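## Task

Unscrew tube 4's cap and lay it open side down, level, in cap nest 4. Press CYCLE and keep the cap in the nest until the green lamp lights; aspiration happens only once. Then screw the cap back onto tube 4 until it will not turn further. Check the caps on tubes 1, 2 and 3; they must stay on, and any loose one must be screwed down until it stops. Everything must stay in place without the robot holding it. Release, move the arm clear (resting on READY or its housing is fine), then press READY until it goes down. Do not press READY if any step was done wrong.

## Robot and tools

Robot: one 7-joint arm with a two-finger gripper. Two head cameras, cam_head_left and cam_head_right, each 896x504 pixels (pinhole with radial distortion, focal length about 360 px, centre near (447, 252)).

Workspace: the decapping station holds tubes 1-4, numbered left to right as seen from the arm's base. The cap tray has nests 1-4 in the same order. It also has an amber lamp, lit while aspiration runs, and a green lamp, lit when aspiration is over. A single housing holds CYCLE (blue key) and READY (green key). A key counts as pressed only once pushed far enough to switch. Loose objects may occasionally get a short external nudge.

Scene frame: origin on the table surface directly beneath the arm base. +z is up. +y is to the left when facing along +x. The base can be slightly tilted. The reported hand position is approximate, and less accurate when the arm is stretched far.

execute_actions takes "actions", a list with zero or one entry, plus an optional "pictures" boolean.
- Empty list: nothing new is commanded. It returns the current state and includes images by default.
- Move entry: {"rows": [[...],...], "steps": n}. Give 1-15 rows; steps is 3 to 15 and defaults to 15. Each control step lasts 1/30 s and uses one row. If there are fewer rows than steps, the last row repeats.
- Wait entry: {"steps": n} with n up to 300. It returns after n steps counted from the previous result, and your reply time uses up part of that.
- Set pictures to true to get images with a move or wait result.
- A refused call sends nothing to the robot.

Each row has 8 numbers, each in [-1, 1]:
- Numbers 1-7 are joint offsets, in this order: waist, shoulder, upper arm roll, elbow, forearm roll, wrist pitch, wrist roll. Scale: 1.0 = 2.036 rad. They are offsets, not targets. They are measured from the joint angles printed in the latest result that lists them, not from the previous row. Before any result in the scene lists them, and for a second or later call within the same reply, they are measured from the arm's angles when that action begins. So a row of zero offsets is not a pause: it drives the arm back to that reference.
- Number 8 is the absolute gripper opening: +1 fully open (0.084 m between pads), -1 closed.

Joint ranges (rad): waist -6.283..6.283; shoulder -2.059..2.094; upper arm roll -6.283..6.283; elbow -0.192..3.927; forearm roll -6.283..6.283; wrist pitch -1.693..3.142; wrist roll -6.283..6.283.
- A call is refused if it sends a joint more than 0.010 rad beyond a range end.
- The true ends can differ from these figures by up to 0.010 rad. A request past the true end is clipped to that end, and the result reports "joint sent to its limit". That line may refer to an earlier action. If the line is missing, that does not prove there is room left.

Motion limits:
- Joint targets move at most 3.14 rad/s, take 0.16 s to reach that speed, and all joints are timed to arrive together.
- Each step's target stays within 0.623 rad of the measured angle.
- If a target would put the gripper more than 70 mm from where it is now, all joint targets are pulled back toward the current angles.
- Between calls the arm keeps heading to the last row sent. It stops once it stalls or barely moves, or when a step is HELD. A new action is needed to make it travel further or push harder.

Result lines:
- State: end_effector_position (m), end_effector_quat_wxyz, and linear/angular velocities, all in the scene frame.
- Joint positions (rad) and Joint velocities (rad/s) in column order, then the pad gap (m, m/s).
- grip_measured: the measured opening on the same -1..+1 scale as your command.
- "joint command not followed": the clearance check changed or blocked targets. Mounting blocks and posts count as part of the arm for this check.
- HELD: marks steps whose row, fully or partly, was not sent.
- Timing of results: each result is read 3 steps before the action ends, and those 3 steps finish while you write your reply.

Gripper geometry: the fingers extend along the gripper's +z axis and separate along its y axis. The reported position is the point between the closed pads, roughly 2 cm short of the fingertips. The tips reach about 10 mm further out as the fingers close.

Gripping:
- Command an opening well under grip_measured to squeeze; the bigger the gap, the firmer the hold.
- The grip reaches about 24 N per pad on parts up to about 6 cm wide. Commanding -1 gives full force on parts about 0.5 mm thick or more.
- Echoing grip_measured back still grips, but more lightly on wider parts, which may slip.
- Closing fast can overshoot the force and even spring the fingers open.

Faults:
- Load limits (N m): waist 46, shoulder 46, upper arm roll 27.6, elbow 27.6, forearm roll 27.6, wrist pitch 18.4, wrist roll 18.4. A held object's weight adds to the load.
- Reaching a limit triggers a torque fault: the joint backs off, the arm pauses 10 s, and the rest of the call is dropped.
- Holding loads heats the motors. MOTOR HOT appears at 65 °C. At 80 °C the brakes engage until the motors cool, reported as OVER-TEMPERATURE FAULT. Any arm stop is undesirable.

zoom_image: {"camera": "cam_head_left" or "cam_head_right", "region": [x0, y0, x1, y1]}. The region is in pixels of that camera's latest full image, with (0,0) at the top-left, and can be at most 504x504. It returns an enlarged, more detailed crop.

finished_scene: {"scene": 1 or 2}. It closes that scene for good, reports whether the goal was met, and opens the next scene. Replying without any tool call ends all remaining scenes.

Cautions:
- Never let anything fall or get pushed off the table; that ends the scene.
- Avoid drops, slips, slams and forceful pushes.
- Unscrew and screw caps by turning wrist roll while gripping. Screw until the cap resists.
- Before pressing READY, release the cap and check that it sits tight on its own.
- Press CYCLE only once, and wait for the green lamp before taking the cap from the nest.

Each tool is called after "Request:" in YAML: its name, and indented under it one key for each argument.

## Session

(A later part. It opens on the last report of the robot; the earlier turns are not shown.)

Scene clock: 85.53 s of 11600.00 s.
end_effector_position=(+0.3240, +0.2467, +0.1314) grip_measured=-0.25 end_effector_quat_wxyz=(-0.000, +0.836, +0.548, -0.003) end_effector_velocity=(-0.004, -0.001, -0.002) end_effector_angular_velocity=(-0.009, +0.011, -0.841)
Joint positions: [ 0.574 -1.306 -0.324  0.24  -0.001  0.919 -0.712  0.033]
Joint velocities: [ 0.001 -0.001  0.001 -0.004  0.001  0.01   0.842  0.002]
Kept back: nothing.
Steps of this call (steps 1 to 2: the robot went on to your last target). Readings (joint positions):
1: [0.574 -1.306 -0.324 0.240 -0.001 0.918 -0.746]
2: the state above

Request:
execute_actions:
  actions:
    - {"rows":[[0,0,0,0.001,0,-0.002,0.036,-0.12],[0,0,0,0.001,0,-0.002,0.036,-0.12],[0,0,0,0.001,0,-0.002,0.036,-0.12],[0,0,0,0.001,0,-0.002,-0.5,-0.12],[0,0,0,0.001,0,-0.002,-0.5,-0.12],[0,0,0,0.001,0,-0.002,-0.5,-0.12],[0,0,0,0.001,0,-0.002,-0.5,-0.12],[0,0,0,0.001,0,-0.002,-0.5,-0.12],[0,0,0,0.001,0,-0.002,-0.5,-0.12],[0,0,0,0.001,0,-0.002,-0.5,-0.12],[0,0,0,0.001,0,-0.002,-0.5,-0.12],[0,0,0,0.001,0,-0.002,-0.5,-0.12],[0,0,0,0.001,0,-0.002,-0.5,-0.05],[0,0,0,0.001,0,-0.002,-0.5,0.1],[0,0,0,0.001,0,-0.002,-0.5,0.3]],"steps":15}

Request:
execute_actions:
  actions:
    - {"steps":7}

Scene clock: 86.17 s of 11600.00 s.
end_effector_position=(+0.3260, +0.2475, +0.1327) grip_measured=-0.13 end_effector_quat_wxyz=(+0.001, +0.730, +0.684, +0.001) end_effector_velocity=(-0.004, -0.000, -0.003) end_effector_angular_velocity=(-0.006, +0.011, +2.705)
Joint positions: [ 0.573 -1.306 -0.324  0.242 -0.001  0.914 -1.057  0.038]
Joint velocities: [ 0.002 -0.     0.002 -0.005  0.003  0.005 -2.704  0.   ]
Steps of this call (steps 1 to 7: the robot went on to your last target; steps 8 to 19: the first 12 steps of this action). Readings (joint positions):
8: [0.574 -1.306 -0.324 0.240 -0.001 0.919 -0.642]
9: [0.574 -1.306 -0.324 0.240 -0.001 0.919 -0.641]
11: [0.574 -1.306 -0.324 0.240 -0.001 0.917 -0.640]
15: [0.573 -1.306 -0.324 0.243 -0.001 0.913 -0.738]
19: the state above

Scene clock: 86.40 s of 11600.00 s.
end_effector_position=(+0.3257, +0.2475, +0.1325) grip_measured=+0.28 end_effector_quat_wxyz=(+0.000, +0.517, +0.856, +0.000) end_effector_velocity=(-0.001, +0.000, -0.000) end_effector_angular_velocity=(-0.002, +0.002, +1.367)
Joint positions: [ 0.574 -1.306 -0.324  0.242 -0.001  0.915 -1.607  0.056]
Joint velocities: [ 0.    -0.     0.002 -0.001  0.001  0.001 -1.365  0.013]
Kept back: nothing.
Steps of this call (steps 1 to 3: the last 3 steps of your previous action; steps 4 to 7: the robot went on to your last target). Readings (joint positions):
1: [0.573 -1.306 -0.324 0.242 -0.001 0.914 -1.148]
2: [0.573 -1.306 -0.324 0.242 -0.001 0.914 -1.238]
4: [0.574 -1.306 -0.324 0.242 -0.001 0.914 -1.411]
7: the state above

Request:
execute_actions:
  actions:
    - {"rows":[[0.0592,-0.0275,0.0634,-0.0063,0.0005,0.0055,0.013,0.3]],"steps":15}

Request:
execute_actions:
  actions:
    - {"rows":[[0.0005,0,0.0005,0,0,0,0,0.1],[0.0005,0,0.0005,0,0,0,0,-0.05],[0.0005,0,0.0005,0,0,0,0,-0.15],[0.0005,0,0.0005,0,0,0,0,-0.25],[0.0005,0,0.0005,0,0,0,0,-0.4],[0.0005,0,0.0005,0,0,0,0,-0.7],[0.0005,0,0.0005,0,0,0,0,-1],[0.0005,0,0.0005,0,0,0,0,-1],[0.0005,0,0.0005,0,0,0,0.45,-1]],"steps":13}

Request:
execute_actions:
  actions:
    - {"steps":2}

Request:
execute_actions:
  actions:
    - {"steps":2}

Request:
execute_actions:
  actions:
    - {"steps":2}

Request:
execute_actions:
  actions:
    - {"steps":2}

Request:
execute_actions:
  actions:
    - {"steps":2}

Request:
execute_actions:
  actions:
    - {"steps":2}

Scene clock: 87.13 s of 11600.00 s.
end_effector_position=(+0.2964, +0.2871, +0.1326) grip_measured=+0.29 end_effector_quat_wxyz=(+0.000, +0.440, +0.898, +0.000) end_effector_velocity=(-0.012, +0.013, +0.001) end_effector_angular_velocity=(+0.000, -0.003, +0.009)
Joint positions: [ 0.69  -1.36  -0.2    0.23   0.     0.925 -1.587  0.056]
Joint velocities: [ 0.043 -0.02   0.047 -0.004 -0.001  0.005  0.064  0.   ]
Steps of this call (steps 1 to 10: the robot went on to your last target; steps 11 to 22: the first 12 steps of this action). Readings (joint positions):
11: [0.574 -1.307 -0.324 0.242 -0.001 0.915 -1.727]
12: [0.577 -1.308 -0.320 0.242 -0.001 0.915 -1.723]
14: [0.609 -1.323 -0.287 0.238 -0.001 0.918 -1.685]
18: [0.675 -1.353 -0.215 0.231 0.000 0.924 -1.607]
22: the state above

Scene clock: 87.57 s of 11600.00 s.
end_effector_position=(+0.2967, +0.2890, +0.1335) grip_measured=-0.25 end_effector_quat_wxyz=(+0.001, +0.442, +0.897, +0.002) end_effector_velocity=(-0.002, -0.001, -0.001) end_effector_angular_velocity=(-0.004, +0.005, -0.290)
Joint positions: [ 0.693 -1.361 -0.196  0.231  0.     0.923 -1.577  0.033]
Joint velocities: [ 0.001 -0.002  0.    -0.001 -0.002  0.006  0.292  0.   ]
Steps of this call (steps 1 to 3: the last 3 steps of your previous action; steps 4 to 13: the first 10 steps of this action, its rows measured from where the robot was after step 3). Readings (joint positions):
3: [0.692 -1.362 -0.197 0.229 0.000 0.926 -1.583]
4: [0.693 -1.362 -0.196 0.229 0.000 0.926 -1.582]
5: [0.693 -1.362 -0.196 0.229 0.000 0.926 -1.582]
7: [0.693 -1.362 -0.196 0.229 0.000 0.926 -1.582]
11: [0.693 -1.361 -0.196 0.231 0.000 0.922 -1.582]
13: the state above

Scene clock: 87.67 s of 11600.00 s.
end_effector_position=(+0.2963, +0.2888, +0.1334) grip_measured=-0.25 end_effector_quat_wxyz=(+0.001, +0.484, +0.875, +0.001) end_effector_velocity=(-0.005, -0.004, -0.001) end_effector_angular_velocity=(-0.009, +0.021, -1.673)
Joint positions: [ 0.693 -1.362 -0.196  0.231  0.     0.924 -1.483  0.033]
Joint velocities: [-0.    -0.006  0.001 -0.001 -0.     0.028  1.674  0.   ]
Kept back: nothing.
Steps of this call (steps 1 to 3: the last 3 steps of your previous action). Readings (joint positions):
1: [0.693 -1.362 -0.196 0.231 0.000 0.923 -1.560]
2: [0.693 -1.362 -0.196 0.231 0.000 0.923 -1.530]
3: the state above

Scene clock: 87.73 s of 11600.00 s.
end_effector_position=(+0.2959, +0.2885, +0.1333) grip_measured=-0.25 end_effector_quat_wxyz=(+0.000, +0.545, +0.839, +0.001) end_effector_velocity=(-0.009, -0.004, -0.003) end_effector_angular_velocity=(-0.014, +0.029, -2.443)
Joint positions: [ 0.693 -1.362 -0.196  0.231  0.     0.926 -1.34   0.033]
Joint velocities: [ 0.004 -0.007  0.002 -0.005  0.001  0.033  2.449  0.004]
Kept back: nothing.
Steps of this call (steps 1 to 2: the robot went on to your last target). Readings (joint positions):
1: [0.693 -1.362 -0.196 0.231 0.000 0.925 -1.418]
2: the state above

Scene clock: 87.80 s of 11600.00 s.
end_effector_position=(+0.2952, +0.2881, +0.1328) grip_measured=-0.25 end_effector_quat_wxyz=(+0.000, +0.616, +0.788, -0.000) end_effector_velocity=(-0.010, -0.009, -0.010) end_effector_angular_velocity=(-0.027, +0.031, -2.698)
Joint positions: [ 0.693 -1.362 -0.195  0.23   0.     0.928 -1.164  0.033]
Joint velocities: [-0.001  0.003 -0.002 -0.021 -0.002  0.019  2.696 -0.003]
Kept back: nothing.
Steps of this call (steps 1 to 2: the robot went on to your last target). Readings (joint positions):
1: [0.693 -1.362 -0.196 0.230 0.000 0.927 -1.254]
2: the state above

Scene clock: 87.87 s of 11600.00 s.
end_effector_position=(+0.2945, +0.2875, +0.1320) grip_measured=-0.25 end_effector_quat_wxyz=(-0.000, +0.683, +0.731, -0.002) end_effector_velocity=(-0.011, -0.008, -0.012) end_effector_angular_velocity=(-0.031, +0.028, -2.471)
Joint positions: [ 0.693 -1.362 -0.196  0.228  0.     0.929 -0.989  0.033]
Joint velocities: [ 0.001  0.005 -0.001 -0.024  0.002  0.014  2.469  0.   ]
Kept back: nothing.
Steps of this call (steps 1 to 2: the robot went on to your last target). Readings (joint positions):
1: [0.693 -1.362 -0.196 0.229 0.000 0.928 -1.075]
2: the state above

Scene clock: 87.93 s of 11600.00 s.
end_effector_position=(+0.2938, +0.2871, +0.1313) grip_measured=-0.25 end_effector_quat_wxyz=(-0.000, +0.734, +0.679, -0.003) end_effector_velocity=(-0.010, -0.004, -0.009) end_effector_angular_velocity=(-0.024, +0.022, -1.814)
Joint positions: [ 0.694 -1.362 -0.195  0.227  0.     0.93  -0.844  0.033]
Joint velocities: [ 0.005  0.004  0.002 -0.019  0.006  0.008  1.816  0.003]
Kept back: nothing.
Steps of this call (steps 1 to 2: the robot went on to your last target). Readings (joint positions):
1: [0.693 -1.362 -0.196 0.227 0.000 0.929 -0.911]
2: the state above

Scene clock: 88.00 s of 11600.00 s.
end_effector_position=(+0.2933, +0.2869, +0.1308) grip_measured=-0.24 end_effector_quat_wxyz=(-0.000, +0.765, +0.645, -0.004) end_effector_velocity=(-0.005, -0.002, -0.005) end_effector_angular_velocity=(-0.014, +0.009, -0.954)
Joint positions: [ 0.694 -1.362 -0.195  0.226  0.001  0.93  -0.751  0.033]
Joint velocities: [ 0.003  0.003  0.003 -0.009  0.003  0.003  0.957  0.001]
Kept back: nothing.
Steps of this call (steps 1 to 2: the robot went on to your last target). Readings (joint positions):
1: [0.694 -1.362 -0.195 0.226 0.001 0.930 -0.790]
2: the state above

Request:
execute_actions:
  actions:
    - {"rows":[[0,0,0,0.0015,0,-0.002,0.04,-0.1],[0,0,0,0.0015,0,-0.002,0.04,-0.1],[0,0,0,0.0015,0,-0.002,0.04,-0.1],[0,0,0,0.0015,0,-0.002,0.04,-0.1],[-0.008,-0.039,0.0015,0.034,0,0.07,0.04,-0.1]],"steps":14}

Scene clock: 88.77 s of 11600.00 s.
end_effector_position=(+0.2988, +0.2901, +0.1648) grip_measured=-0.11 end_effector_quat_wxyz=(+0.001, +0.791, +0.612, +0.009) end_effector_velocity=(+0.003, +0.002, +0.121) end_effector_angular_velocity=(+0.038, -0.052, +0.006)
Joint positions: [ 0.68  -1.424 -0.194  0.289 -0.001  1.031 -0.669  0.039]
Joint velocities: [-0.045 -0.238  0.007  0.222 -0.003  0.4   -0.003  0.001]
Steps of this call (steps 1 to 12: the robot went on to your last target; steps 13 to 23: the first 11 steps of this action). Readings (joint positions):
13: [0.694 -1.361 -0.195 0.226 0.001 0.929 -0.668]
14: [0.694 -1.361 -0.195 0.226 0.001 0.929 -0.668]
16: [0.694 -1.361 -0.196 0.226 0.000 0.927 -0.668]
20: [0.688 -1.385 -0.195 0.251 0.001 0.969 -0.669]
23: the state above

Request:
execute_actions:
  actions:
    - {"rows":[[-0.084,0.045,-0.08,0.03,0,0.06,0.17,-1],[-0.084,0.045,-0.08,0.03,0,0.06,0.17,-1],[-0.084,0.045,-0.08,0.03,0,0.06,0.17,-1],[-0.084,0.045,-0.08,0.03,0,0.06,0.17,-1],[-0.168,0.1,-0.16,0.03,0,0.08,0.34,-1],[-0.168,0.1,-0.16,0.03,0,0.08,0.34,-1],[-0.168,0.1,-0.16,0.03,0,0.08,0.34,-1],[-0.168,0.1,-0.16,0.03,0,0.08,0.34,-1],[-0.25,0.155,-0.24,0.01,0,0.08,0.51,-1],[-0.25,0.155,-0.24,0.01,0,0.08,0.51,-1],[-0.25,0.155,-0.24,0.01,0,0.08,0.51,-1],[-0.25,0.155,-0.24,0.01,0,0.08,0.51,-1],[-0.336,0.2105,-0.319,-0.015,0,0.071,0.684,-1]],"steps":15}

Request:
execute_actions:
  actions:
    - {"steps":14}

Scene clock: 89.67 s of 11600.00 s.
end_effector_position=(+0.3202, +0.1925, +0.1591) grip_measured=-1.00 end_effector_quat_wxyz=(+0.009, +0.975, +0.214, -0.062) end_effector_velocity=(+0.006, -0.337, -0.067) end_effector_angular_velocity=(-0.320, +0.247, -2.940)
Joint positions: [ 0.431 -1.279 -0.431  0.331 -0.     1.155 -0.186  0.   ]
Joint velocities: [-0.823  0.542 -0.796 -0.077 -0.003  0.119  1.552  0.   ]
Steps of this call (steps 1 to 3: the last 3 steps of your previous action; steps 4 to 15: the robot went on to your last target; steps 16 to 27: the first 12 steps of this action). Readings (joint positions):
16: [0.677 -1.441 -0.192 0.295 0.001 1.072 -0.670]
17: [0.675 -1.439 -0.194 0.296 0.001 1.074 -0.664]
19: [0.654 -1.423 -0.215 0.303 0.001 1.085 -0.617]
23: [0.545 -1.354 -0.321 0.330 -0.000 1.128 -0.401]
27: the state above

Scene clock: 90.13 s of 11600.00 s.
end_effector_position=(+0.2806, +0.0535, +0.1373) grip_measured=-1.00 end_effector_quat_wxyz=(+0.014, +0.869, -0.485, -0.097) end_effector_velocity=(-0.114, -0.168, -0.017) end_effector_angular_velocity=(-0.167, +0.083, -2.382)
Joint positions: [ 0.048 -1.03  -0.794  0.268 -0.001  1.174  0.593  0.   ]
Joint velocities: [-0.578  0.374 -0.548 -0.105 -0.004  0.021  1.368  0.   ]
Kept back: nothing.
Steps of this call (steps 1 to 3: the last 3 steps of your previous action; steps 4 to 14: the robot went on to your last target). Readings (joint positions):
1: [0.403 -1.261 -0.458 0.328 -0.000 1.159 -0.133]
2: [0.375 -1.243 -0.484 0.325 -0.000 1.162 -0.082]
4: [0.316 -1.204 -0.541 0.316 -0.000 1.165 0.011]
8: [0.205 -1.132 -0.646 0.295 -0.000 1.168 0.222]
14: the state above

Request:
execute_actions:
  actions:
    - {"rows":[[0.0149,0.0433,-0.0477,-0.0288,0,-0.0648,0.064,-1]],"steps":15}

Request:
execute_actions:
  actions:
    - {"steps":5}
  pictures: true

Request:
zoom_image:
  camera: "cam_head_left"
  region: [350, 200, 450, 300]

Scene clock: 90.67 s of 11600.00 s.
end_effector_position=(+0.2719, +0.0388, +0.1061) grip_measured=-1.00 end_effector_quat_wxyz=(+0.011, +0.810, -0.577, -0.100) end_effector_velocity=(+0.006, -0.005, -0.006) end_effector_angular_velocity=(-0.010, -0.022, -0.012)
Joint positions: [ 0.076 -0.944 -0.889  0.211 -0.001  1.047  0.723  0.   ]
Joint velocities: [ 0.023  0.018 -0.022 -0.007 -0.001 -0.057  0.004  0.   ]
Steps of this call (steps 1 to 4: the robot went on to your last target; steps 5 to 16: the first 12 steps of this action). Readings (joint positions):
5: [0.004 -1.001 -0.836 0.260 -0.001 1.175 0.702]
6: [0.005 -0.998 -0.839 0.259 -0.000 1.169 0.709]
8: [0.026 -0.981 -0.856 0.246 -0.000 1.130 0.716]
12: [0.068 -0.950 -0.882 0.214 -0.001 1.064 0.722]
16: the state above

Scene clock: 90.83 s of 11600.00 s.
end_effector_position=(+0.2720, +0.0386, +0.1053) grip_measured=-1.00 end_effector_quat_wxyz=(+0.011, +0.810, -0.578, -0.099) end_effector_velocity=(-0.001, +0.000, -0.003) end_effector_angular_velocity=(+0.001, +0.002, -0.002)
Joint positions: [ 0.078 -0.942 -0.891  0.21  -0.001  1.043  0.724  0.   ]
Joint velocities: [ 0.004  0.004 -0.004 -0.005  0.    -0.008  0.     0.   ]
Kept back: nothing.
Steps of this call (steps 1 to 3: the last 3 steps of your previous action; steps 4 to 5: the robot went on to your last target). Readings (joint positions):
1: [0.077 -0.943 -0.890 0.211 -0.001 1.045 0.723]
2: [0.077 -0.943 -0.890 0.211 -0.001 1.044 0.723]
4: [0.078 -0.943 -0.891 0.210 -0.001 1.043 0.723]
5: the state above

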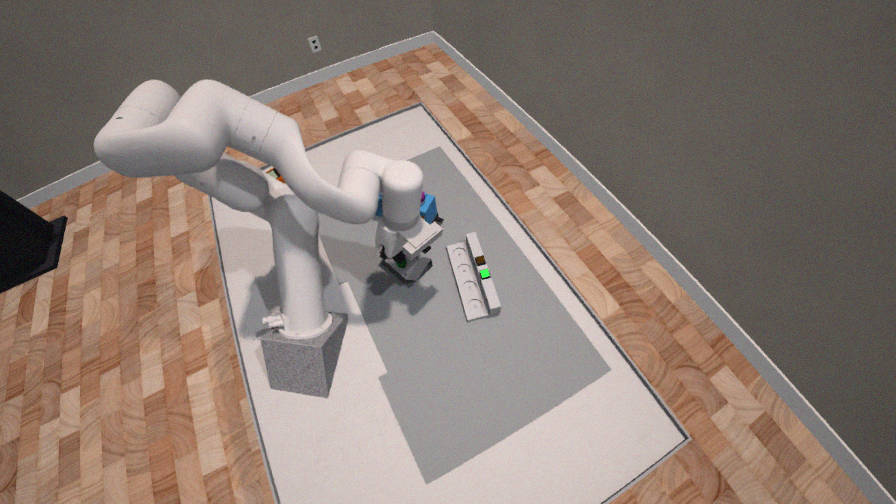

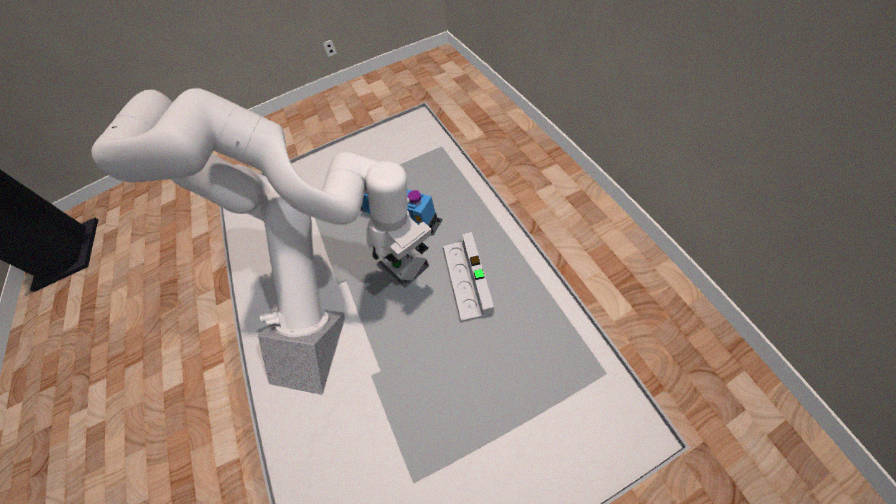

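Region (350, 200, 450, 300) of cam_head_left's 896x504 image, scaled by 5.040, with more detail than that image has.

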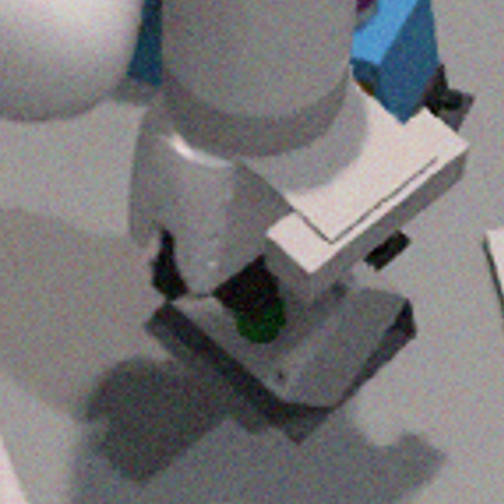

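Request:
execute_actions:
  actions:
    - {"rows":[[0.0162,0.0106,-0.0095,-0.0096,0,-0.0264,0,-1],[0.0162,0.0106,-0.0095,-0.0096,0,-0.0264,0,-1],[0.0162,0.0106,-0.0095,-0.0096,0,-0.0264,0,-1],[0.0162,0.0106,-0.0095,-0.0096,0,-0.0264,0,-1],[0.0162,0.0106,-0.0095,-0.0096,0,-0.0264,0,-1],[0.0162,0.0106,-0.0095,-0.0096,0,-0.0264,0,-1],[0.020,0.0125,-0.011,-0.0107,0,-0.031,0,-1],[0.020,0.0125,-0.011,-0.0107,0,-0.031,0,-1],[0.024,0.0143,-0.0126,-0.0118,0,-0.036,0,-1],[0.024,0.0143,-0.0126,-0.0118,0,-0.036,0,-1],[0.028,0.0161,-0.0142,-0.013,0,-0.0407,0,-1],[0.028,0.0161,-0.0142,-0.013,0,-0.0407,0,-1],[0.0318,0.018,-0.0157,-0.0141,0,-0.0454,0,-1]],"steps":15}

Request:
execute_actions:
  actions:
    - {"steps":10}
  pictures: true

Scene clock: 91.40 s of 11600.00 s.
end_effector_position=(+0.2718, +0.0389, +0.0914) grip_measured=-1.00 end_effector_quat_wxyz=(+0.011, +0.810, -0.577, -0.099) end_effector_velocity=(+0.000, +0.000, +0.000) end_effector_angular_velocity=(-0.000, -0.001, +0.001)
Joint positions: [ 0.119 -0.917 -0.913  0.188 -0.001  0.98   0.724  0.   ]
Joint velocities: [ 0.001 -0.     0.001  0.     0.    -0.001 -0.     0.   ]
Kept back: nothing.
The task's run ended inside this call: 8 steps that you had sent did not run.
Steps of this call (steps 1 to 10: the robot went on to your last target; steps 11 to 17: the first 7 steps of this action). Readings (joint positions):
11: [0.079 -0.942 -0.891 0.209 -0.001 1.042 0.724]
12: [0.081 -0.940 -0.893 0.208 -0.001 1.036 0.724]
14: [0.093 -0.932 -0.900 0.201 -0.001 1.017 0.724]
17: [0.105 -0.924 -0.907 0.194 -0.001 0.999 0.724]
The task's run has ended: the event that ends the task has happened. This ends this scene only. If you have not yet called finished_scene for this scene, call it to go on to the next scene.

The task's run has ended: the event that ends the task has happened. This scene is finished. If you have not yet called finished_scene for this scene, call it to go on to the next scene.

Request:
finished_scene:
  scene: 1

The scene is finished: the task was done.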